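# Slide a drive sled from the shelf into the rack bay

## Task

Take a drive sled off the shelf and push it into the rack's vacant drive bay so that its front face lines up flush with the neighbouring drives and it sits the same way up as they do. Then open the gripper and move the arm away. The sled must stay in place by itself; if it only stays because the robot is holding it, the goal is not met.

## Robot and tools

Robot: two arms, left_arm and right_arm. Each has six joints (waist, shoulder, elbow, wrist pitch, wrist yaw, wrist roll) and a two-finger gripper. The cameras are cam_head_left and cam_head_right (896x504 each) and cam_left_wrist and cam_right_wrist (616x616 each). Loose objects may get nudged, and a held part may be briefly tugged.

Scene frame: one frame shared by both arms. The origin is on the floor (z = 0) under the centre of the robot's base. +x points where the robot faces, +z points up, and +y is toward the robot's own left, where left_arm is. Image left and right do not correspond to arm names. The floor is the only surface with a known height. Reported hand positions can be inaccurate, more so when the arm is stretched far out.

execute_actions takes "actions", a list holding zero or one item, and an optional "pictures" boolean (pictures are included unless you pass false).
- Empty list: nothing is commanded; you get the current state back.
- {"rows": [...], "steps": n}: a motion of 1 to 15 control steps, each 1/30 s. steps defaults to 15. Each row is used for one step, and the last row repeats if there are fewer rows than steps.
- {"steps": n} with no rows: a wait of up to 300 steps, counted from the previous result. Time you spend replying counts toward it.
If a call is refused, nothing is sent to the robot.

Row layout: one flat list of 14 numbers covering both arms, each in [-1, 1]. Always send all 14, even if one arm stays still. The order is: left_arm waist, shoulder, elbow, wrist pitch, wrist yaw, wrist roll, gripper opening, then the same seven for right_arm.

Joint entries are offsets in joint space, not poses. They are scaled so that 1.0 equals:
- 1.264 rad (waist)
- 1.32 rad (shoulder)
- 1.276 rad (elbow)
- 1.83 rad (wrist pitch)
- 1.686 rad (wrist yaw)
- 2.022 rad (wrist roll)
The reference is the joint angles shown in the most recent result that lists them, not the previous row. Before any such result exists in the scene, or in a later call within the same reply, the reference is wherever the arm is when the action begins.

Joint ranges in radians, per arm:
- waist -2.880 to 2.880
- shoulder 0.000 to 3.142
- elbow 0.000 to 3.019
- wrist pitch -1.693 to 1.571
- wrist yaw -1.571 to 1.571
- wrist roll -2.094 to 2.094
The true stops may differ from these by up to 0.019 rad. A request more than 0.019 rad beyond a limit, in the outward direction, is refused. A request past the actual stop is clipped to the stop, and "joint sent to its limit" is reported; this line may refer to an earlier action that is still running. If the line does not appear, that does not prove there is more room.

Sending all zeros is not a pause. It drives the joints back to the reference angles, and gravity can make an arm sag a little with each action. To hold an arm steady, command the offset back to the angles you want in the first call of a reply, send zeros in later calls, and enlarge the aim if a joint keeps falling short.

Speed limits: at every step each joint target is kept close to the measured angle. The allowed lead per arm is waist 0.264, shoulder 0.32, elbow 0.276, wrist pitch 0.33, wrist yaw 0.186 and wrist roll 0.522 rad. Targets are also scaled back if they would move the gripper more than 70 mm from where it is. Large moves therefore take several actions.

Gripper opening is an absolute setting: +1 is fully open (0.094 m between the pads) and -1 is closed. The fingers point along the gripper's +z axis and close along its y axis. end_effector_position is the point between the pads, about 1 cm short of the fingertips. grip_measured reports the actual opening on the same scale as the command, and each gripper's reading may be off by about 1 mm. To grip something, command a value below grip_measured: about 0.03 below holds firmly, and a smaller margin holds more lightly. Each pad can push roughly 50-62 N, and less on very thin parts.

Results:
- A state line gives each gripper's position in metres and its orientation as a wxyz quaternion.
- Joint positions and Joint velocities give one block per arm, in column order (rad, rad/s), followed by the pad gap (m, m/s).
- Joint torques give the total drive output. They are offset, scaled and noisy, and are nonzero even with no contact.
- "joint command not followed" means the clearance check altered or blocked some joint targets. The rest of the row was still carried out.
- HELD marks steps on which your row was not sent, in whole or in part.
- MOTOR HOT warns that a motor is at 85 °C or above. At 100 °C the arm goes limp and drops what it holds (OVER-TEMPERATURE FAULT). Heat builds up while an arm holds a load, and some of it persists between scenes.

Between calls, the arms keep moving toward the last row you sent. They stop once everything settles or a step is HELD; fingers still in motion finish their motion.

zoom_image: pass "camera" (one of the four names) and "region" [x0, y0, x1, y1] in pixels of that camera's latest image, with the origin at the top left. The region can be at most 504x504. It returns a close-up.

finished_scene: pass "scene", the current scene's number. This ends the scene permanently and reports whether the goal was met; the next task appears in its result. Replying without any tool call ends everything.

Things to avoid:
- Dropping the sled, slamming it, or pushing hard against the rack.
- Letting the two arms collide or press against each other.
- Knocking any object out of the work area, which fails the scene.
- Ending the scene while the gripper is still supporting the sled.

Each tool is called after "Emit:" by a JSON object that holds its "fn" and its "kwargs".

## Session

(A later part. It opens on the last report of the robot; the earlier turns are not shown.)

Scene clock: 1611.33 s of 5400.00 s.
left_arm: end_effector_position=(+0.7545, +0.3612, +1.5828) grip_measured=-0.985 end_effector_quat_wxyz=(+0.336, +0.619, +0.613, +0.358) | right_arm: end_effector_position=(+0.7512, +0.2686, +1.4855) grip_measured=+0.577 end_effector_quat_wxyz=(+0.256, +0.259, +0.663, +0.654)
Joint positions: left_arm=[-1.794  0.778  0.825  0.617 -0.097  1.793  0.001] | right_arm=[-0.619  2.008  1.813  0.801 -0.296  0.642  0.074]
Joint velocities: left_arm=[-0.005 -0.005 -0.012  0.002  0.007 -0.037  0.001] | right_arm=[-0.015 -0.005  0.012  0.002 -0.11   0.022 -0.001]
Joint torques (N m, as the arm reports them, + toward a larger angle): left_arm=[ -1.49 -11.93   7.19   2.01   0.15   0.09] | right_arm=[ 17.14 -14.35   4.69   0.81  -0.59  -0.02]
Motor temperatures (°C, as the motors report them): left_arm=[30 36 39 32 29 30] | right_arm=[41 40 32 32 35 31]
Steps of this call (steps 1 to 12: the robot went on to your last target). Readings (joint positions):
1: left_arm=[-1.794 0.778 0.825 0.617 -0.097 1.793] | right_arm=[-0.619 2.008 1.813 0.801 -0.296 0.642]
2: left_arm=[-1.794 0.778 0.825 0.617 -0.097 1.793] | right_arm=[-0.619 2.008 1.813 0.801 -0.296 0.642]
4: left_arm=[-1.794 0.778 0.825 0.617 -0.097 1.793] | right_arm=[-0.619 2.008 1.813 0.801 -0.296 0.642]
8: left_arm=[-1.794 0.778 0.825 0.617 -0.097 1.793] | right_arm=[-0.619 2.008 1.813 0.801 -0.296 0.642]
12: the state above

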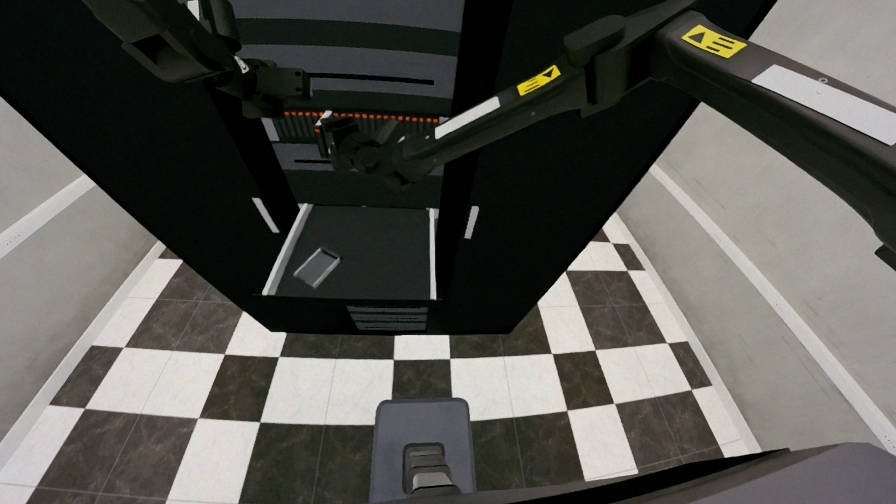

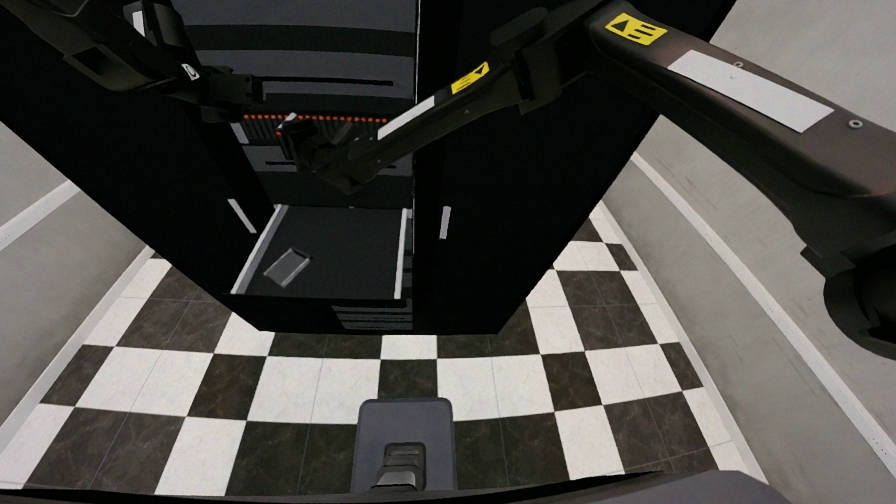

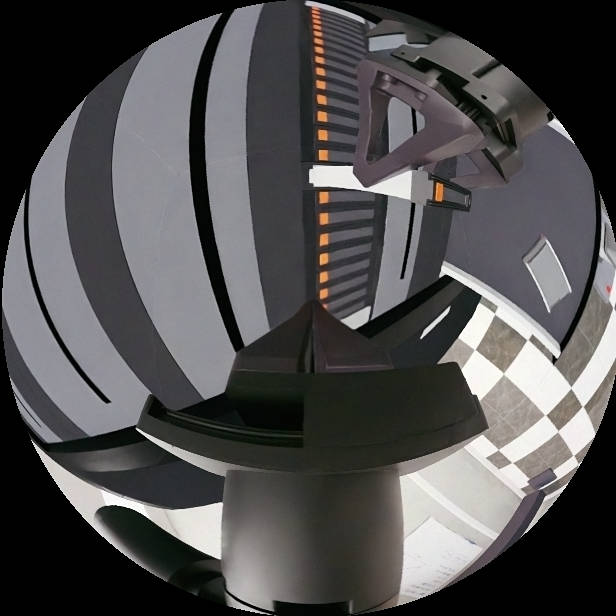

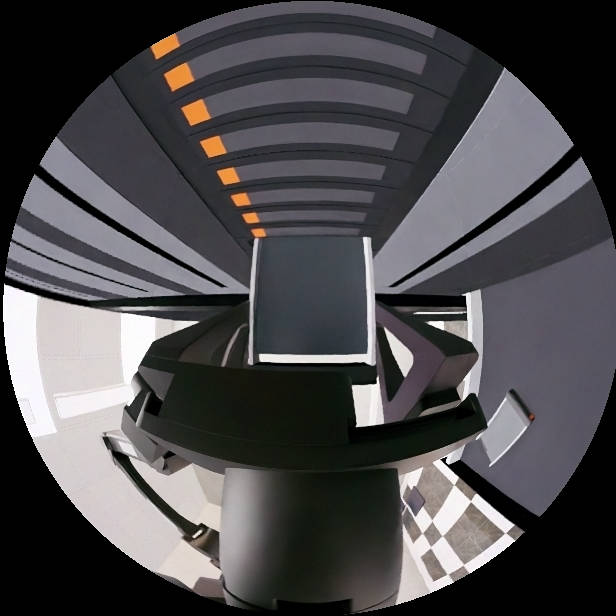

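Emit:
{"fn": "execute_actions", "kwargs": {"actions": [{"rows": [
[0.003,-0.003,0.015,0.008,0,0.003,-1, -0.0178,0.0060,0.0268,-0.0096,-0.0024,0.0043,0.545],
[0.003,-0.003,0.015,0.008,0,0.003,-1, -0.0172,0.0065,0.0306,-0.0116,-0.0030,0.0045,0.545],
[0.003,-0.003,0.015,0.008,0,0.003,-1, -0.0174,0.0073,0.0350,-0.0142,-0.0035,0.0047,0.545],
[0.003,-0.003,0.015,0.008,0,0.003,-1, -0.0177,0.0083,0.0399,-0.0172,-0.0038,0.0049,0.545],
[0.003,-0.003,0.015,0.008,0,0.003,-1, -0.0180,0.0096,0.0449,-0.0205,-0.0041,0.0052,0.545],
[0.003,-0.003,0.015,0.008,0,0.003,-1, -0.0183,0.0109,0.0500,-0.0239,-0.0044,0.0054,0.545],
[0.003,-0.003,0.015,0.008,0,0.003,-1, -0.0185,0.0124,0.0548,-0.0274,-0.0046,0.0056,0.545],
[0.003,-0.003,0.015,0.008,0,0.003,-1, -0.0188,0.0139,0.0592,-0.0307,-0.0049,0.0057,0.545],
[0.003,-0.003,0.015,0.008,0,0.003,-1, -0.0189,0.0153,0.0629,-0.0337,-0.0051,0.0058,0.545],
[0.003,-0.003,0.015,0.008,0,0.003,-1, -0.0190,0.0165,0.0661,-0.0363,-0.0053,0.0058,0.545],
[0.003,-0.003,0.015,0.008,0,0.003,-1, -0.0191,0.0174,0.0686,-0.0384,-0.0055,0.0058,0.545],
[0.003,-0.003,0.015,0.008,0,0.003,-1, -0.0191,0.0178,0.0701,-0.0399,-0.0056,0.0058,0.545],
[0.003,-0.003,0.015,0.008,0,0.003,-1, -0.0191,0.0178,0.0713,-0.0406,-0.0057,0.0058,0.545],
[0.003,-0.003,0.015,0.008,0,0.003,-1, -0.0191,0.0170,0.0721,-0.0408,-0.0058,0.0058,0.545],
[0.003,-0.003,0.015,0.008,0,0.003,-1, -0.0191,0.0161,0.0725,-0.0408,-0.0058,0.0058,0.545]
], "steps": 15}], "pictures": false}}

Emit:
{"fn": "execute_actions", "kwargs": {"actions": [{"steps": 12}]}}

Emit:
{"fn": "zoom_image", "kwargs": {"camera": "cam_left_wrist", "region": [280, 0, 500, 220]}}

Scene clock: 1666.53 s of 5400.00 s.
left_arm: end_effector_position=(+0.7545, +0.3612, +1.5828) grip_measured=-0.985 end_effector_quat_wxyz=(+0.336, +0.619, +0.613, +0.358) | right_arm: end_effector_position=(+0.7737, +0.2682, +1.4856) grip_measured=+0.577 end_effector_quat_wxyz=(+0.256, +0.260, +0.663, +0.654)
Joint positions: left_arm=[-1.794  0.778  0.825  0.617 -0.097  1.793  0.001] | right_arm=[-0.626  2.016  1.881  0.741 -0.3    0.647  0.074]
Joint velocities: left_arm=[ 0.005 -0.015  0.007 -0.017  0.007  0.022 -0.   ] | right_arm=[-0.005  0.005  0.007 -0.037 -0.007 -0.022  0.   ]
Joint torques (N m, as the arm reports them, + toward a larger angle): left_arm=[ -1.49 -11.92   7.18   2.     0.15   0.09] | right_arm=[ 17.35 -14.69   5.08   0.97  -0.76   0.  ]
Motor temperatures (°C, as the motors report them): left_arm=[30 36 39 32 29 30] | right_arm=[41 40 33 32 35 31]
Steps of this call (steps 1 to 15: the robot went on to your last target; steps 16 to 90: nothing new was sent; then 51.70 s passed at rest; steps 91 to 105: all 15 steps of this action). Readings (joint positions):
91: left_arm=[-1.794 0.778 0.825 0.617 -0.097 1.793] | right_arm=[-0.619 2.008 1.814 0.800 -0.296 0.642]
92: left_arm=[-1.794 0.778 0.825 0.617 -0.097 1.793] | right_arm=[-0.619 2.008 1.817 0.799 -0.296 0.642]
94: left_arm=[-1.794 0.778 0.825 0.617 -0.097 1.793] | right_arm=[-0.621 2.010 1.827 0.791 -0.296 0.643]
98: left_arm=[-1.794 0.778 0.825 0.617 -0.097 1.793] | right_arm=[-0.623 2.013 1.854 0.768 -0.298 0.646]
105: the state above

Scene clock: 1666.93 s of 5400.00 s.
left_arm: end_effector_position=(+0.7545, +0.3612, +1.5828) grip_measured=-0.985 end_effector_quat_wxyz=(+0.336, +0.619, +0.613, +0.358) | right_arm: end_effector_position=(+0.7739, +0.2683, +1.4856) grip_measured=+0.577 end_effector_quat_wxyz=(+0.256, +0.260, +0.663, +0.654)
Joint positions: left_arm=[-1.794  0.778  0.825  0.617 -0.097  1.793  0.001] | right_arm=[-0.626  2.016  1.882  0.74  -0.3    0.647  0.074]
Joint velocities: left_arm=[-0.015 -0.015 -0.007 -0.002 -0.022 -0.095 -0.001] | right_arm=[-0.015 -0.005 -0.007 -0.007  0.007 -0.037 -0.001]
Joint torques (N m, as the arm reports them, + toward a larger angle): left_arm=[ -1.46 -11.96   7.18   2.01   0.15   0.08] | right_arm=[ 17.19 -14.63   5.16   0.82  -0.75   0.01]
Motor temperatures (°C, as the motors report them): left_arm=[30 36 39 32 29 30] | right_arm=[41 40 33 32 35 31]
Steps of this call (steps 1 to 12: the robot went on to your last target). Readings (joint positions):
1: left_arm=[-1.794 0.778 0.825 0.617 -0.097 1.793] | right_arm=[-0.626 2.016 1.882 0.741 -0.300 0.647]
2: left_arm=[-1.794 0.778 0.825 0.617 -0.097 1.793] | right_arm=[-0.626 2.016 1.882 0.740 -0.300 0.647]
4: left_arm=[-1.794 0.778 0.825 0.617 -0.097 1.793] | right_arm=[-0.626 2.016 1.882 0.740 -0.300 0.647]
8: left_arm=[-1.794 0.778 0.825 0.617 -0.097 1.793] | right_arm=[-0.626 2.016 1.882 0.740 -0.300 0.647]
12: the state above

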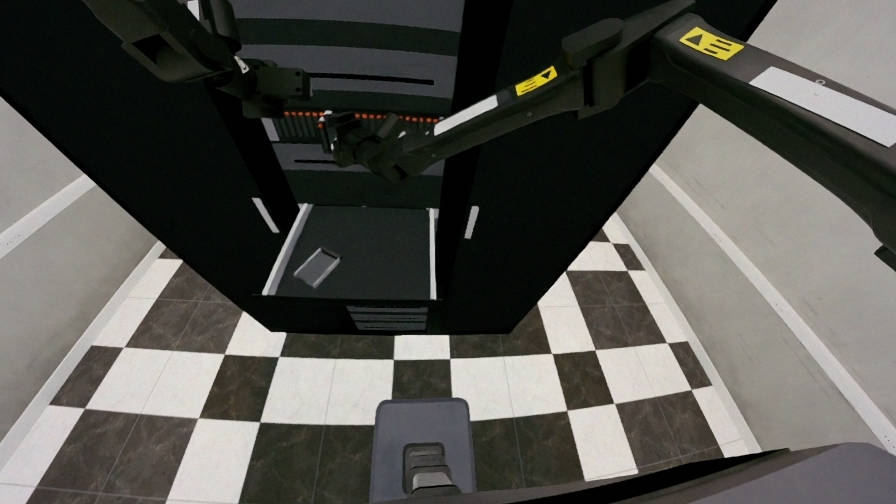

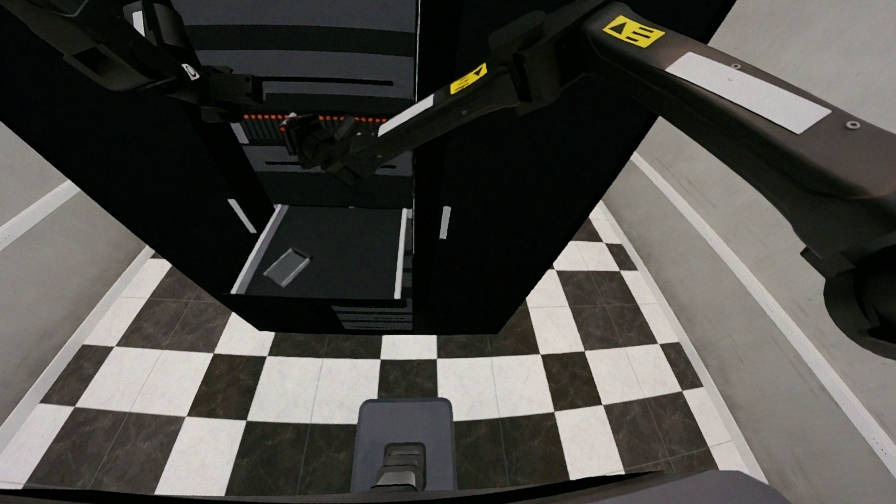

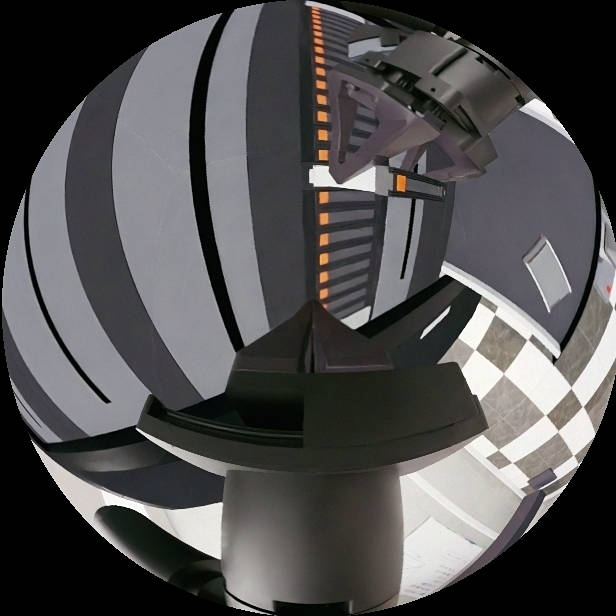

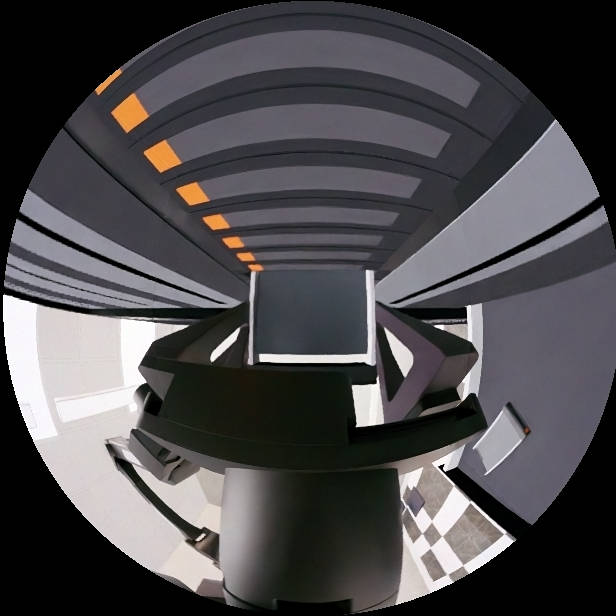

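Region (280, 0, 500, 220) of cam_left_wrist's 616x616 image, scaled by 2.291, with more detail than that image has.

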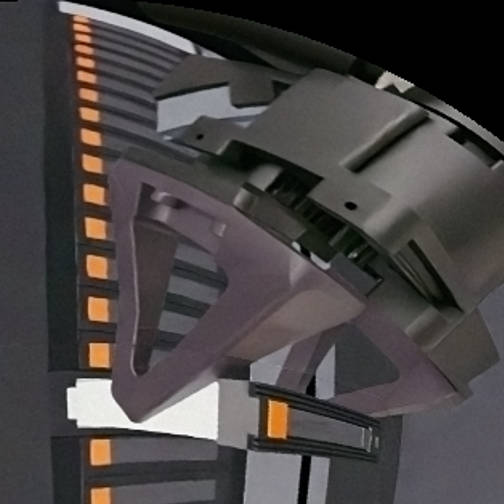

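Emit:
{"fn": "execute_actions", "kwargs": {"actions": [{"rows": [
[-0.018,-0.003,0.015,0.008,0,-0.04,-1, -0.008,0.006,0.013,-0.004,-0.0025,0.002,0.545],
[-0.024,-0.003,0.015,0.008,0,-0.10,-1, -0.003,0.002,0.008,0.000,-0.0020,0,0.545],
[-0.029,-0.003,0.015,0.008,0,-0.17,-1, 0.002,-0.001,0.003,0.004,-0.0015,0,0.60],
[-0.033,-0.003,0.015,0.008,0,-0.24,-1, 0.002,-0.001,0.003,0.004,-0.0015,0,0.66],
[-0.037,-0.003,0.015,0.008,0,-0.31,-1, 0.002,-0.001,0.003,0.004,-0.0015,0,0.74],
[-0.041,-0.003,0.015,0.008,0,-0.38,-1, 0.002,-0.001,0.003,0.004,-0.0015,0,0.84],
[-0.044,-0.003,0.015,0.008,0,-0.45,-1, 0.002,-0.001,0.003,0.004,-0.0015,0,0.93],
[-0.047,-0.003,0.015,0.008,0,-0.52,-1, 0.002,-0.001,0.003,0.004,-0.0015,0,1],
[-0.050,-0.003,0.015,0.008,0,-0.58,-1, 0.002,-0.001,0.003,0.004,-0.0015,0,1],
[-0.052,-0.003,0.015,0.008,0,-0.63,-1, 0.002,-0.001,0.003,0.004,-0.0015,0,1],
[-0.054,-0.003,0.015,0.008,0,-0.67,-1, 0.002,-0.001,0.003,0.004,-0.0015,0,1],
[-0.055,-0.003,0.015,0.008,0,-0.70,-1, 0.002,-0.001,0.003,0.004,-0.0015,0,1],
[-0.056,-0.003,0.015,0.008,0,-0.72,-1, 0.002,-0.001,0.003,0.004,-0.0015,0,1],
[-0.057,-0.003,0.015,0.008,0,-0.735,-1, 0.002,-0.001,0.003,0.004,-0.0015,0,1],
[-0.057,-0.003,0.015,0.008,0,-0.739,-1, 0.002,-0.001,0.003,0.004,-0.0015,0,1]
], "steps": 15}], "pictures": false}}

Emit:
{"fn": "execute_actions", "kwargs": {"actions": [{"steps": 25}]}}

Scene clock: 1787.43 s of 5400.00 s.
left_arm: end_effector_position=(+0.7555, +0.3388, +1.5873) grip_measured=-0.985 end_effector_quat_wxyz=(+0.488, +0.161, +0.855, +0.077) | right_arm: end_effector_position=(+0.7739, +0.2683, +1.4856) grip_measured=+1.000 end_effector_quat_wxyz=(+0.256, +0.260, +0.663, +0.654)
Joint positions: left_arm=[-1.855  0.778  0.825  0.617 -0.097  0.595  0.001] | right_arm=[-0.626  2.016  1.882  0.74  -0.3    0.647  0.094]
Joint velocities: left_arm=[-0.024  0.015 -0.002 -0.007 -0.066 -1.912 -0.001] | right_arm=[-0.005  0.005 -0.002  0.002 -0.037 -0.051  0.   ]
Joint torques (N m, as the arm reports them, + toward a larger angle): left_arm=[ -2.64 -11.76   7.22   2.03   0.17   0.05] | right_arm=[ 18.72 -16.48   3.48   1.63  -0.6   -0.1 ]
Motor temperatures (°C, as the motors report them): left_arm=[30 36 39 32 29 30] | right_arm=[41 40 33 32 35 31]
Steps of this call (steps 1 to 15: the robot went on to your last target; steps 16 to 90: nothing new was sent; then 117.00 s passed at rest; steps 91 to 105: all 15 steps of this action). Readings (joint positions):
91: left_arm=[-1.795 0.778 0.825 0.617 -0.097 1.782] | right_arm=[-0.626 2.016 1.882 0.740 -0.300 0.647]
92: left_arm=[-1.798 0.778 0.825 0.617 -0.097 1.750] | right_arm=[-0.626 2.016 1.882 0.740 -0.300 0.647]
94: left_arm=[-1.810 0.778 0.825 0.617 -0.097 1.627] | right_arm=[-0.626 2.016 1.882 0.740 -0.300 0.647]
98: left_arm=[-1.838 0.778 0.825 0.617 -0.097 1.248] | right_arm=[-0.626 2.016 1.882 0.740 -0.300 0.647]
105: the state above

Scene clock: 1788.27 s of 5400.00 s.
left_arm: end_effector_position=(+0.7555, +0.3386, +1.5873) grip_measured=-0.985 end_effector_quat_wxyz=(+0.494, +0.037, +0.869, +0.006) | right_arm: end_effector_position=(+0.7739, +0.2683, +1.4856) grip_measured=+1.000 end_effector_quat_wxyz=(+0.256, +0.260, +0.663, +0.654)
Joint positions: left_arm=[-1.856  0.778  0.825  0.617 -0.097  0.308  0.001] | right_arm=[-0.626  2.016  1.882  0.74  -0.3    0.647  0.094]
Joint velocities: left_arm=[ 0.005  0.024  0.002 -0.007 -0.007 -0.007  0.002] | right_arm=[-0.005 -0.005 -0.002 -0.007 -0.037  0.007  0.   ]
Joint torques (N m, as the arm reports them, + toward a larger angle): left_arm=[ -3.01 -11.79   7.22   2.03   0.15   0.03] | right_arm=[ 18.13 -16.55   3.61   1.64  -0.61  -0.09]
Motor temperatures (°C, as the motors report them): left_arm=[30 36 39 32 29 30] | right_arm=[41 40 33 32 35 31]
Steps of this call (steps 1 to 25: the robot went on to your last target). Readings (joint positions):
1: left_arm=[-1.856 0.778 0.825 0.617 -0.097 0.537] | right_arm=[-0.626 2.016 1.882 0.740 -0.300 0.647]
2: left_arm=[-1.856 0.778 0.825 0.617 -0.097 0.490] | right_arm=[-0.626 2.016 1.882 0.740 -0.300 0.647]
4: left_arm=[-1.856 0.778 0.825 0.617 -0.097 0.424] | right_arm=[-0.626 2.016 1.882 0.740 -0.300 0.647]
8: left_arm=[-1.856 0.778 0.825 0.617 -0.097 0.354] | right_arm=[-0.626 2.016 1.882 0.740 -0.300 0.647]
25: the state above

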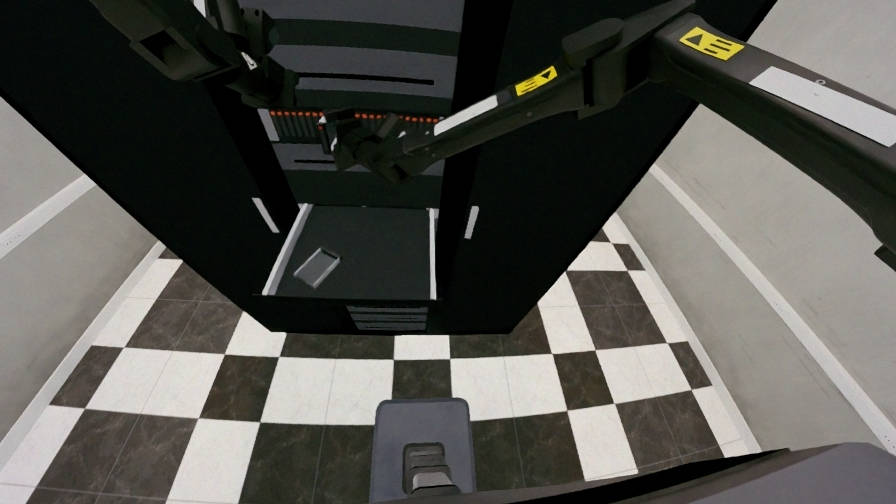

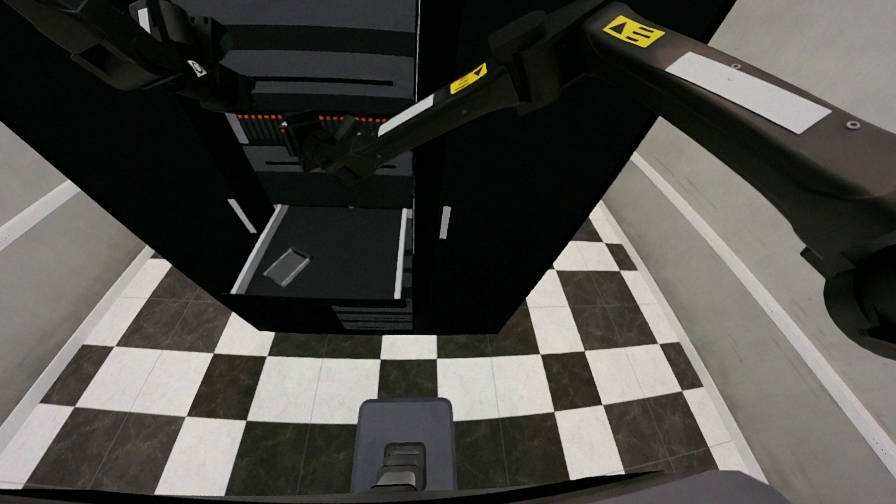

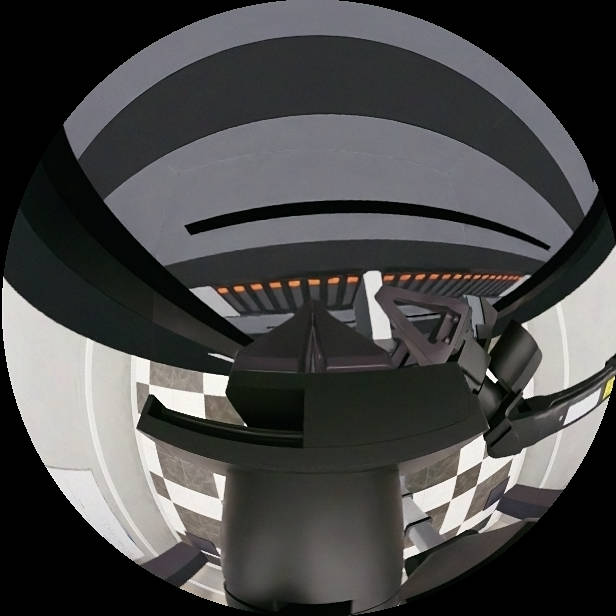

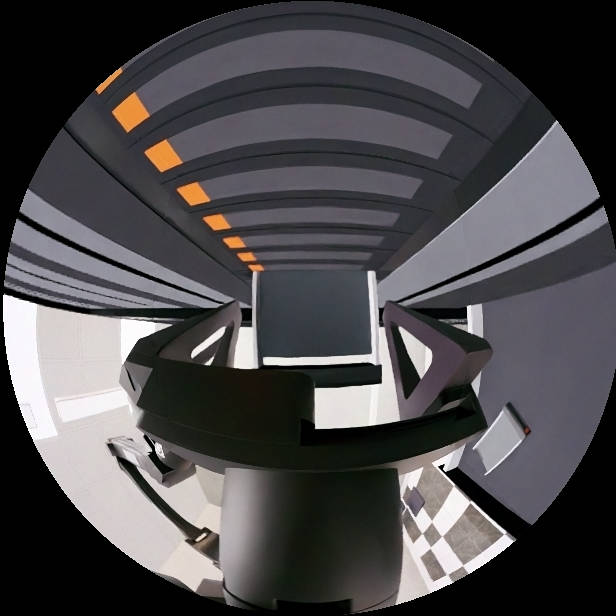

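Emit:
{"fn": "execute_actions", "kwargs": {"actions": [{"rows": [
[0,-0.003,0.002,0.008,0.002,0,-1, -0.0169,-0.0090,-0.0111,0.0121,0,0,1],
[0,-0.003,-0.008,0.008,0.003,0,-1, -0.0190,-0.0130,-0.0199,0.0140,0,0,1],
[0,-0.003,-0.013,0.008,0.004,0,-1, -0.0214,-0.0184,-0.0321,0.0174,0,0,1],
[0,-0.003,-0.018,0.008,0.005,0,-1, -0.0241,-0.0254,-0.0485,0.0226,0,0,1],
[0,-0.003,-0.023,0.008,0.006,0,-1, -0.0273,-0.0336,-0.0694,0.0298,0,0,1],
[0,0.000,-0.028,0.008,0.007,0,-1, -0.0309,-0.0429,-0.0947,0.0392,0,0,1],
[0,0.0084,-0.032,0.0105,0.008,0,-1, -0.0350,-0.0530,-0.1247,0.0510,0,0,1],
[0,0.0193,-0.036,0.0130,0.0089,0,-1, -0.0396,-0.0633,-0.1588,0.0654,0,0,1],
[0,0.0327,-0.039,0.0181,0.0089,0,-1, -0.0445,-0.0737,-0.1966,0.0821,0,0,1],
[0,0.0483,-0.041,0.0270,0.0089,0,-1, -0.0500,-0.0842,-0.2373,0.1011,0,0,1],
[0,0.0662,-0.0425,0.0402,0.0089,0,-1, -0.0554,-0.0946,-0.2800,0.1222,0,0,1],
[0,0.0863,-0.0429,0.0579,0.0089,0,-1, -0.0609,-0.1051,-0.3239,0.1450,0,0,1],
[0,0.1080,-0.0429,0.0802,0.0089,0,-1, -0.0663,-0.1155,-0.3679,0.1690,0,0,1],
[0,0.1308,-0.0429,0.1068,0.0089,0,-1, -0.0712,-0.1263,-0.4109,0.1934,0,0,1],
[0,0.1542,-0.0429,0.1370,0.0089,0,-1, -0.0756,-0.1374,-0.4520,0.2179,0,0,1]
], "steps": 15}], "pictures": false}}

Emit:
{"fn": "execute_actions", "kwargs": {"actions": [{"rows": [
[0,0.0878,0.000,0.0869,0,0,-1, -0.0336,-0.0152,-0.1138,0.0713,0,0,1],
[0,0.1105,0.004,0.1217,0,0,-1, -0.0381,-0.0242,-0.1486,0.0934,0,0,1],
[-0.007,0.1320,0.008,0.1571,0,0,-1, -0.0422,-0.0326,-0.1793,0.1134,0,0,1],
[-0.0158,0.1517,0.012,0.1919,0,0,-1, -0.0457,-0.0394,-0.2056,0.1309,0,0,1],
[-0.0214,0.1692,0.012,0.2250,0,0,-1, -0.0487,-0.0447,-0.2273,0.1454,0,0,1],
[-0.0261,0.1845,0.012,0.2552,0,0,-1, -0.0511,-0.0477,-0.2444,0.1569,0,0,1],
[-0.0309,0.1973,0.012,0.2818,0,0,-1, -0.0530,-0.0492,-0.2574,0.1653,0,0,1],
[-0.0356,0.2079,0.012,0.3041,0,0,-1, -0.0546,-0.0500,-0.2668,0.1710,0,0,1],
[-0.0396,0.2164,0.012,0.3218,0,0,-1, -0.0562,-0.0500,-0.2732,0.1743,0,0,1],
[-0.0435,0.2232,0.012,0.3350,0,0,-1, -0.0570,-0.0492,-0.2776,0.1758,0,0,1],
[-0.0467,0.2288,0.012,0.3439,0,0,-1, -0.0578,-0.0485,-0.2808,0.1762,0,0,1],
[-0.0491,0.2339,0.010,0.3491,0,0,-1, -0.0585,-0.0477,-0.2839,0.1762,0,0,1],
[-0.0506,0.2390,0.008,0.3515,0,0,-1, -0.0585,-0.0470,-0.2850,0.1762,0,0,1],
[-0.0518,0.2448,0.008,0.3522,0,0,-1, -0.0585,-0.0470,-0.2850,0.1762,0,0,1],
[-0.0522,0.2538,0.008,0.3522,0,0,-1, -0.0585,-0.0470,-0.2850,0.1762,0,0,1]
], "steps": 15}], "pictures": false}}

Emit:
{"fn": "execute_actions", "kwargs": {"actions": [{"steps": 20}]}}

Scene clock: 1908.77 s of 5400.00 s.
left_arm: end_effector_position=(+0.7341, +0.3231, +1.5391) grip_measured=-0.985 end_effector_quat_wxyz=(+0.490, +0.041, +0.871, +0.000) | right_arm: end_effector_position=(+0.6737, +0.1884, +1.4672) grip_measured=+1.000 end_effector_quat_wxyz=(+0.256, +0.260, +0.685, +0.631)
Joint positions: left_arm=[-1.856  0.898  0.786  0.766 -0.085  0.307  0.001] | right_arm=[-0.682  1.857  1.402  1.035 -0.3    0.647  0.094]
Joint velocities: left_arm=[-0.015  0.943  0.012  1.277 -0.007 -0.037 -0.   ] | right_arm=[-0.298 -0.386 -1.546  1.243 -0.037 -0.007  0.   ]
Joint torques (N m, as the arm reports them, + toward a larger angle): left_arm=[-2.49 -9.59  2.53  1.73  0.3   0.1 ] | right_arm=[ 13.48 -14.53   1.32   2.05  -0.51  -0.11]
Motor temperatures (°C, as the motors report them): left_arm=[30 36 39 32 29 30] | right_arm=[42 41 33 32 35 31]
Steps of this call (steps 1 to 15: the robot went on to your last target; steps 16 to 90: nothing new was sent; then 117.00 s passed at rest; steps 91 to 105: all 15 steps of this action). Readings (joint positions):
91: left_arm=[-1.856 0.778 0.825 0.617 -0.097 0.307] | right_arm=[-0.626 2.015 1.881 0.740 -0.300 0.647]
92: left_arm=[-1.856 0.778 0.825 0.617 -0.096 0.307] | right_arm=[-0.626 2.013 1.876 0.741 -0.300 0.647]
94: left_arm=[-1.856 0.778 0.823 0.617 -0.093 0.307] | right_arm=[-0.626 2.005 1.854 0.749 -0.300 0.647]
98: left_arm=[-1.856 0.778 0.802 0.618 -0.086 0.307] | right_arm=[-0.633 1.964 1.749 0.799 -0.300 0.647]
105: the state above

Scene clock: 1909.27 s of 5400.00 s.
left_arm: end_effector_position=(+0.7249, +0.2910, +1.5161) grip_measured=-0.985 end_effector_quat_wxyz=(+0.617, -0.002, +0.787, +0.001) | right_arm: end_effector_position=(+0.5690, +0.1132, +1.4544) grip_measured=+1.000 end_effector_quat_wxyz=(+0.260, +0.261, +0.703, +0.608)
Joint positions: left_arm=[-1.912  1.203  0.786  1.381 -0.085  0.307  0.001] | right_arm=[-0.741  1.81   1.041  1.333 -0.3    0.647  0.094]
Joint velocities: left_arm=[-0.063  0.073 -0.002  0.203 -0.037 -0.051 -0.   ] | right_arm=[-0.015 -0.083 -0.002  0.042 -0.022 -0.051  0.   ]
Joint torques (N m, as the arm reports them, + toward a larger angle): left_arm=[-4.87 -9.35  1.98  2.17  0.2   0.1 ] | right_arm=[ 11.81 -13.01  -0.94   2.35  -0.49  -0.09]
Motor temperatures (°C, as the motors report them): left_arm=[30 36 39 32 29 30] | right_arm=[42 41 33 32 35 31]
Steps of this call (steps 1 to 15: all 15 steps of this action). Readings (joint positions):
1: left_arm=[-1.856 0.932 0.786 0.812 -0.085 0.307] | right_arm=[-0.692 1.846 1.347 1.075 -0.300 0.647]
2: left_arm=[-1.856 0.967 0.786 0.864 -0.085 0.307] | right_arm=[-0.702 1.837 1.296 1.113 -0.300 0.647]
4: left_arm=[-1.856 1.039 0.786 0.978 -0.085 0.307] | right_arm=[-0.719 1.826 1.204 1.185 -0.300 0.647]
8: left_arm=[-1.874 1.151 0.786 1.201 -0.085 0.307] | right_arm=[-0.738 1.821 1.080 1.290 -0.300 0.647]
15: the state above

Scene clock: 1909.93 s of 5400.00 s.
left_arm: end_effector_position=(+0.7212, +0.2882, +1.5089) grip_measured=-0.985 end_effector_quat_wxyz=(+0.614, -0.001, +0.790, +0.000) | right_arm: end_effector_position=(+0.5742, +0.1108, +1.4581) grip_measured=+1.000 end_effector_quat_wxyz=(+0.265, +0.262, +0.701, +0.609)
Joint positions: left_arm=[-1.913  1.221  0.786  1.39  -0.085  0.307  0.001] | right_arm=[-0.741  1.801  1.041  1.337 -0.3    0.647  0.094]
Joint velocities: left_arm=[-0.015 -0.005 -0.007  0.002  0.022 -0.081 -0.   ] | right_arm=[ 0.005 -0.015 -0.007 -0.002 -0.037 -0.007  0.   ]
Joint torques (N m, as the arm reports them, + toward a larger angle): left_arm=[ -4.9  -10.67   1.85   2.37   0.2    0.1 ] | right_arm=[ 11.96 -12.52  -1.     2.25  -0.49  -0.07]
Motor temperatures (°C, as the motors report them): left_arm=[30 36 39 32 29 30] | right_arm=[42 41 33 32 35 31]
Steps of this call (steps 1 to 20: the robot went on to your last target). Readings (joint positions):
1: left_arm=[-1.913 1.205 0.786 1.386 -0.085 0.307] | right_arm=[-0.741 1.808 1.041 1.335 -0.300 0.647]
2: left_arm=[-1.913 1.209 0.786 1.389 -0.085 0.307] | right_arm=[-0.741 1.806 1.041 1.335 -0.300 0.647]
4: left_arm=[-1.913 1.215 0.786 1.390 -0.085 0.307] | right_arm=[-0.741 1.802 1.041 1.336 -0.300 0.647]
8: left_arm=[-1.913 1.221 0.786 1.390 -0.085 0.307] | right_arm=[-0.741 1.801 1.041 1.337 -0.300 0.647]
20: the state above

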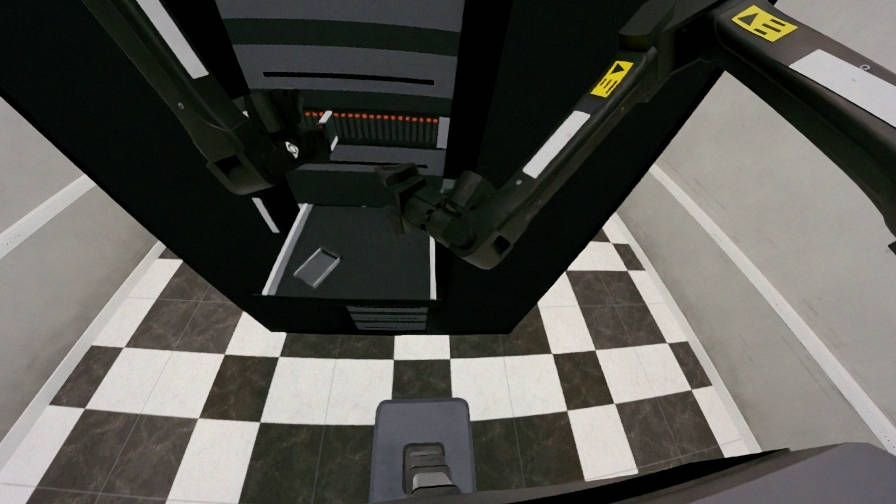

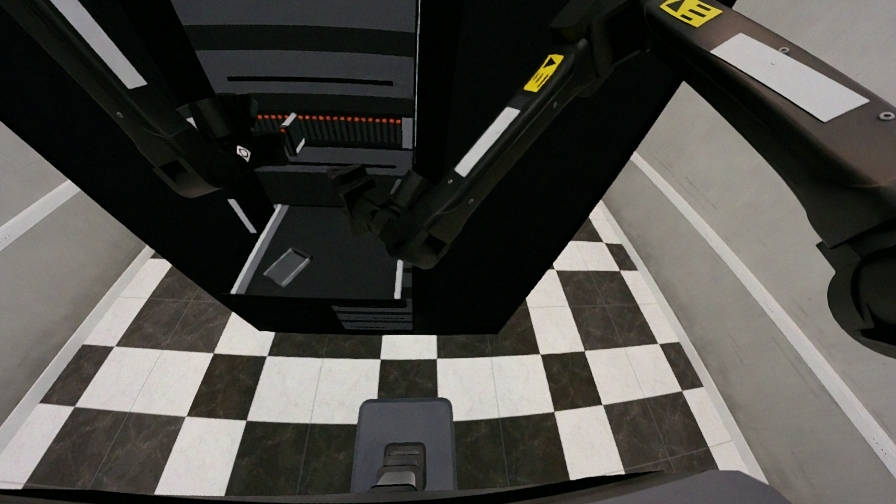

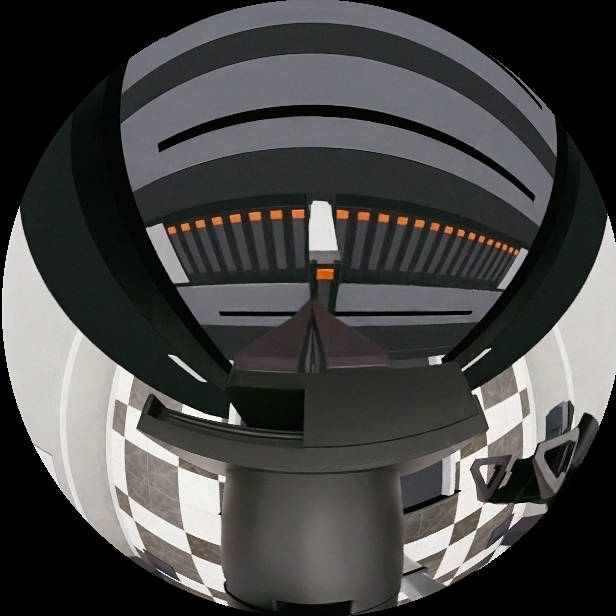

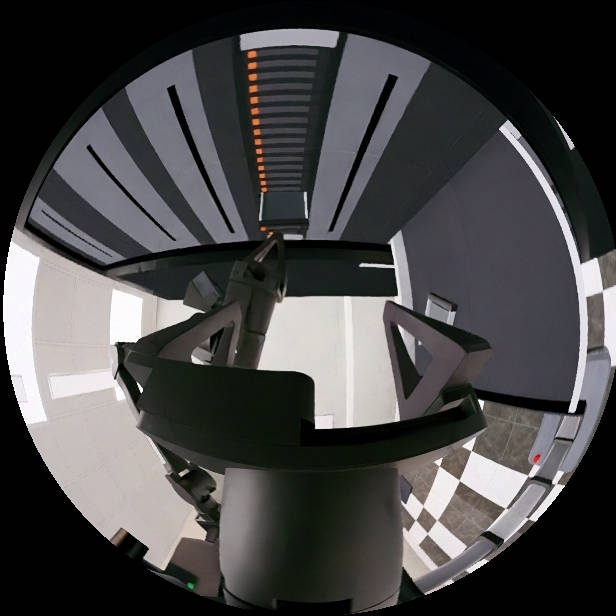

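Emit:
{"fn": "execute_actions", "kwargs": {"actions": []}}

Scene clock: 1926.37 s of 5400.00 s.
left_arm: end_effector_position=(+0.7212, +0.2882, +1.5089) grip_measured=-0.985 end_effector_quat_wxyz=(+0.614, -0.001, +0.790, +0.000) | right_arm: end_effector_position=(+0.5742, +0.1108, +1.4581) grip_measured=+1.000 end_effector_quat_wxyz=(+0.265, +0.262, +0.701, +0.609)
Joint positions: left_arm=[-1.913  1.221  0.786  1.39  -0.085  0.307  0.001] | right_arm=[-0.741  1.801  1.041  1.337 -0.3    0.647  0.094]
Joint velocities: left_arm=[ 0.005 -0.015 -0.002 -0.012 -0.007 -0.095 -0.001] | right_arm=[-0.005  0.015  0.007 -0.012  0.066  0.037  0.   ]
Joint torques (N m, as the arm reports them, + toward a larger angle): left_arm=[ -4.88 -10.43   1.85   2.37   0.2    0.1 ] | right_arm=[ 11.54 -12.81  -0.91   2.28  -0.5   -0.09]
Motor temperatures (°C, as the motors report them): left_arm=[30 36 38 32 29 30] | right_arm=[41 40 32 32 35 31]
Steps of this call (steps 1 to 15: the robot went on to your last target; steps 16 to 90: nothing new was sent; then 13.43 s passed at rest). Readings (joint positions):
1: left_arm=[-1.913 1.221 0.786 1.390 -0.085 0.307] | right_arm=[-0.741 1.801 1.041 1.337 -0.300 0.647]
2: left_arm=[-1.913 1.221 0.786 1.390 -0.085 0.307] | right_arm=[-0.741 1.801 1.041 1.337 -0.300 0.647]
4: left_arm=[-1.913 1.221 0.786 1.390 -0.085 0.307] | right_arm=[-0.741 1.801 1.041 1.337 -0.300 0.647]
8: left_arm=[-1.913 1.221 0.786 1.390 -0.085 0.307] | right_arm=[-0.741 1.801 1.041 1.337 -0.300 0.647]
90: the state above
All arms were judged still, so your last target was given up. Only a new action makes them travel on or press farther. Fingers that are still opening or closing keep moving.

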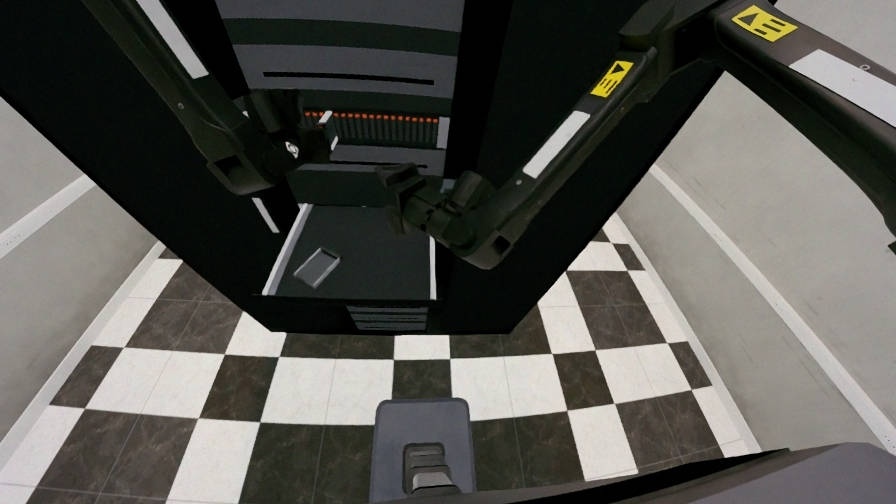

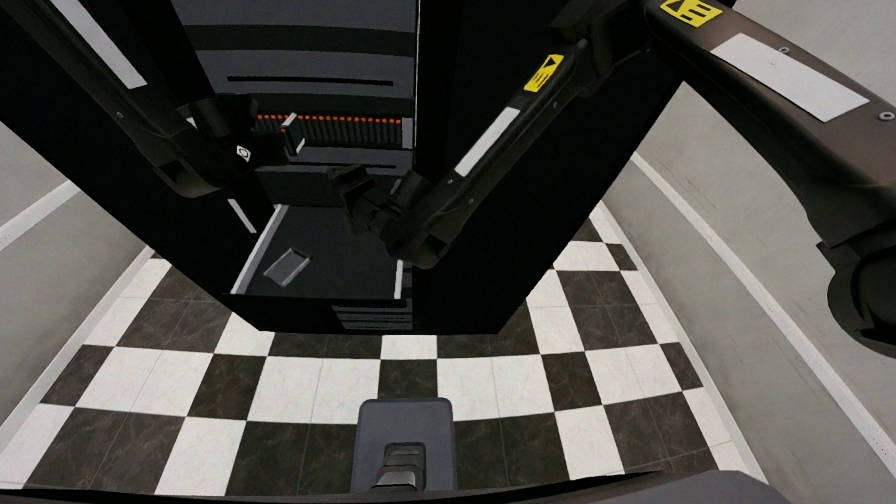

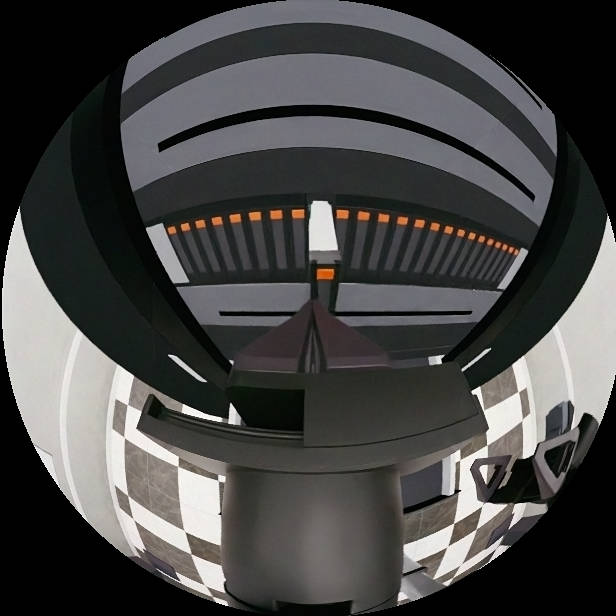

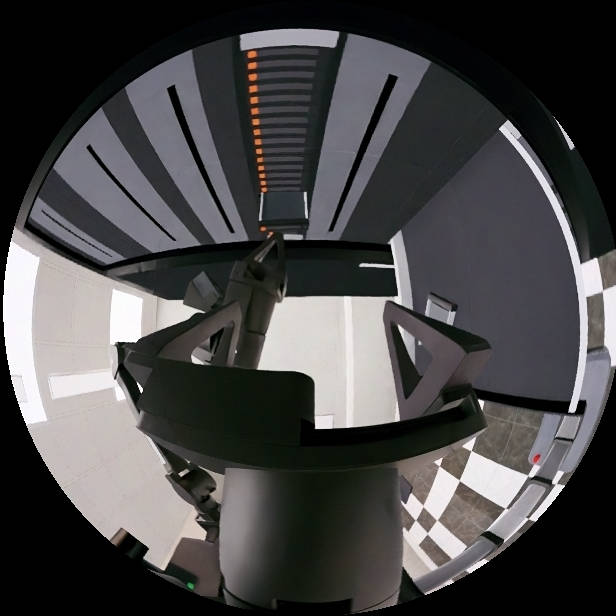

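Emit:
{"fn": "zoom_image", "kwargs": {"camera": "cam_left_wrist", "region": [263, 190, 363, 330]}}

Emit:
{"fn": "zoom_image", "kwargs": {"camera": "cam_right_wrist", "region": [230, 170, 340, 280]}}

Region (263, 190, 363, 330) of cam_left_wrist's 616x616 image, scaled by 3.600, with more detail than that image has; it fills the left 360 columns of this view, and the rest is white.

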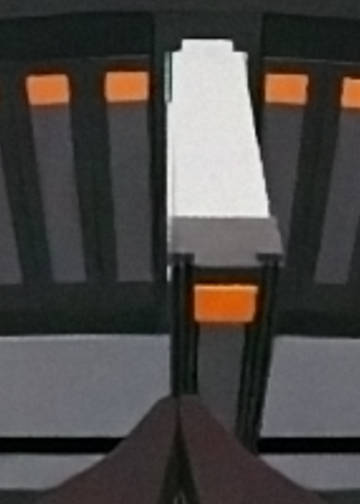

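Region (230, 170, 340, 280) of cam_right_wrist's 616x616 image, scaled by 4.582, with more detail than that image has.

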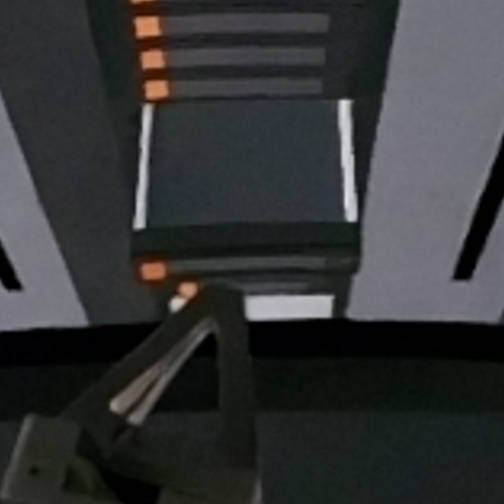

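Emit:
{"fn": "execute_actions", "kwargs": {"actions": [{"rows": [[-0.0105,0.011,0.021,-0.005,0,0,-1, 0,-0.002,0,0.004,0,0,1],[-0.012,0.013,0.025,-0.007,0,0,-1, 0,-0.002,0,0.004,0,0,1],[-0.0132,0.0148,0.028,-0.009,0,0,-1, 0,-0.002,0,0.004,0,0,1],[-0.0143,0.016,0.031,-0.011,0,0,-1, 0,-0.002,0,0.004,0,0,1],[-0.0153,0.0172,0.033,-0.013,0,0,-1, 0,-0.002,0,0.004,0,0,1],[-0.0161,0.018,0.035,-0.0145,0,0,-1, 0,-0.002,0,0.004,0,0,1],[-0.0161,0.0183,0.036,-0.0153,0,0,-1, 0,-0.002,0,0.004,0,0,1]], "steps": 13}]}}

Scene clock: 1969.97 s of 5400.00 s.
left_arm: end_effector_position=(+0.7305, +0.2844, +1.5097) grip_measured=-0.985 end_effector_quat_wxyz=(+0.617, -0.004, +0.787, -0.003) | right_arm: end_effector_position=(+0.5742, +0.1108, +1.4581) grip_measured=+1.000 end_effector_quat_wxyz=(+0.265, +0.262, +0.701, +0.609)
Joint positions: left_arm=[-1.922  1.227  0.812  1.378 -0.085  0.307  0.001] | right_arm=[-0.741  1.801  1.041  1.337 -0.3    0.647  0.094]
Joint velocities: left_arm=[-0.015 -0.015 -0.007 -0.012 -0.022 -0.051 -0.   ] | right_arm=[-0.015  0.005 -0.007  0.002  0.022 -0.066  0.   ]
Joint torques (N m, as the arm reports them, + toward a larger angle): left_arm=[ -5.27 -10.59   2.98   0.98   0.22   0.1 ] | right_arm=[ 12.57 -12.42  -0.67   1.73  -0.49  -0.08]
Motor temperatures (°C, as the motors report them): left_arm=[30 36 37 32 29 30] | right_arm=[40 40 32 32 35 31]
Steps of this call (steps 1 to 90: nothing new was sent; then 40.17 s passed at rest; steps 91 to 103: all 13 steps of this action). Readings (joint positions):
91: left_arm=[-1.914 1.221 0.787 1.390 -0.085 0.307] | right_arm=[-0.741 1.801 1.041 1.337 -0.300 0.647]
92: left_arm=[-1.914 1.221 0.789 1.390 -0.085 0.307] | right_arm=[-0.741 1.801 1.041 1.337 -0.300 0.647]
94: left_arm=[-1.916 1.223 0.799 1.387 -0.085 0.307] | right_arm=[-0.741 1.801 1.041 1.337 -0.300 0.647]
98: left_arm=[-1.921 1.226 0.812 1.379 -0.085 0.307] | right_arm=[-0.741 1.801 1.041 1.337 -0.300 0.647]
103: the state above

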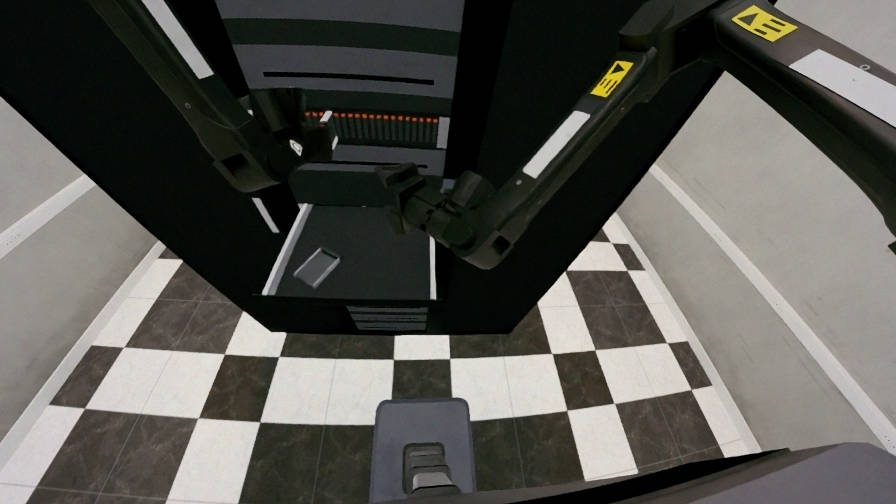

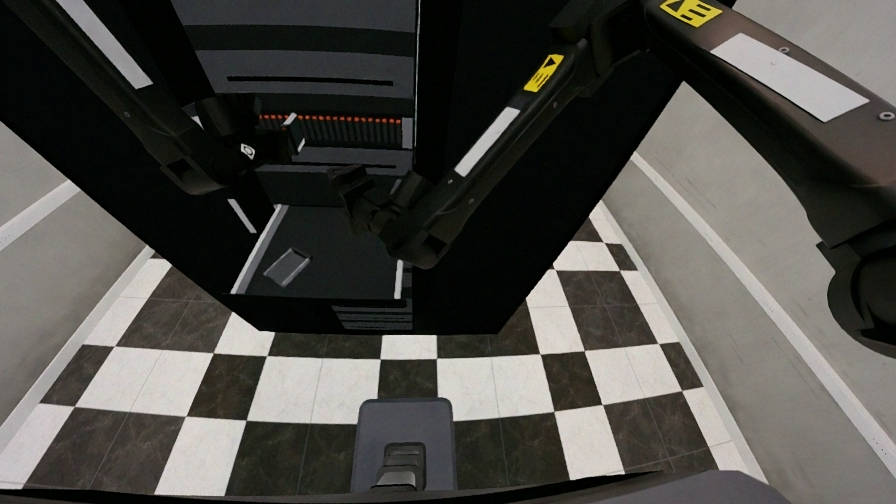

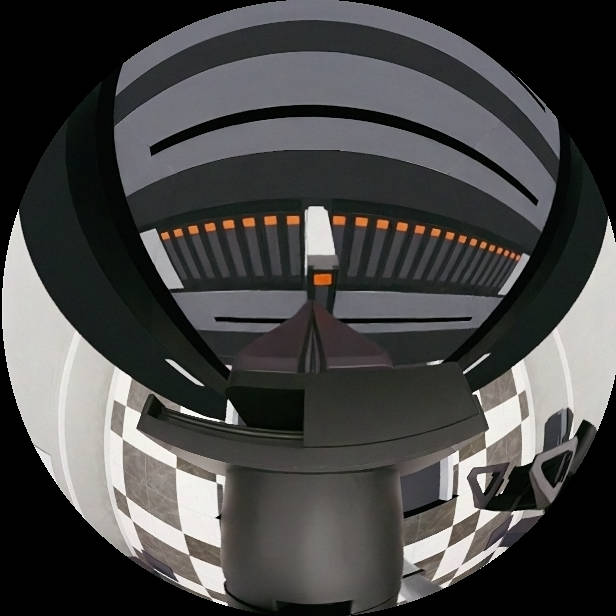

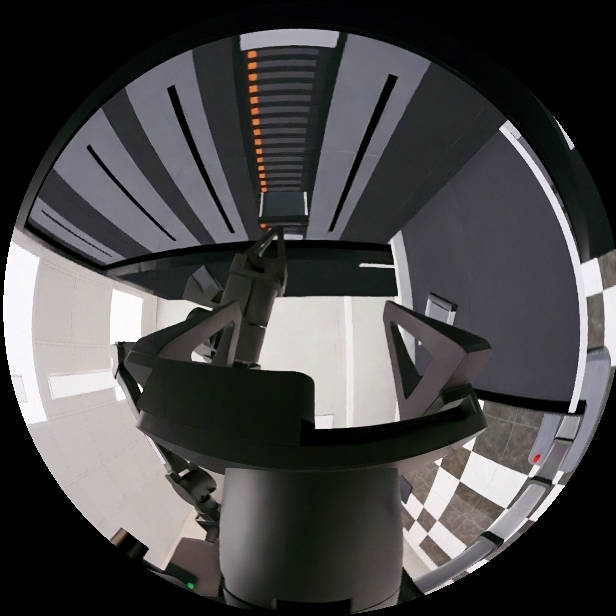

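Emit:
{"fn": "zoom_image", "kwargs": {"camera": "cam_left_wrist", "region": [263, 190, 363, 330]}}

Emit:
{"fn": "zoom_image", "kwargs": {"camera": "cam_right_wrist", "region": [230, 170, 340, 280]}}

Region (263, 190, 363, 330) of cam_left_wrist's 616x616 image, scaled by 3.600, with more detail than that image has; it fills the left 360 columns of this view, and the rest is white.

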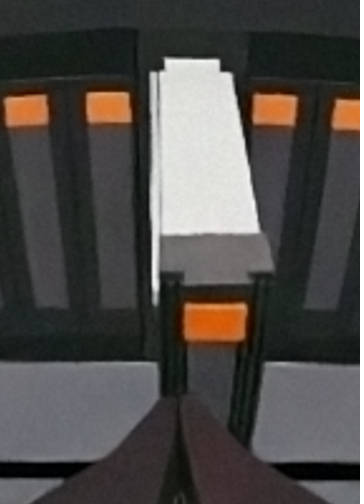

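Region (230, 170, 340, 280) of cam_right_wrist's 616x616 image, scaled by 4.582, with more detail than that image has.

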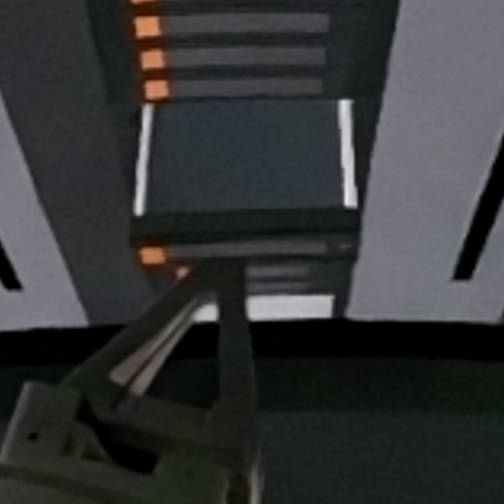

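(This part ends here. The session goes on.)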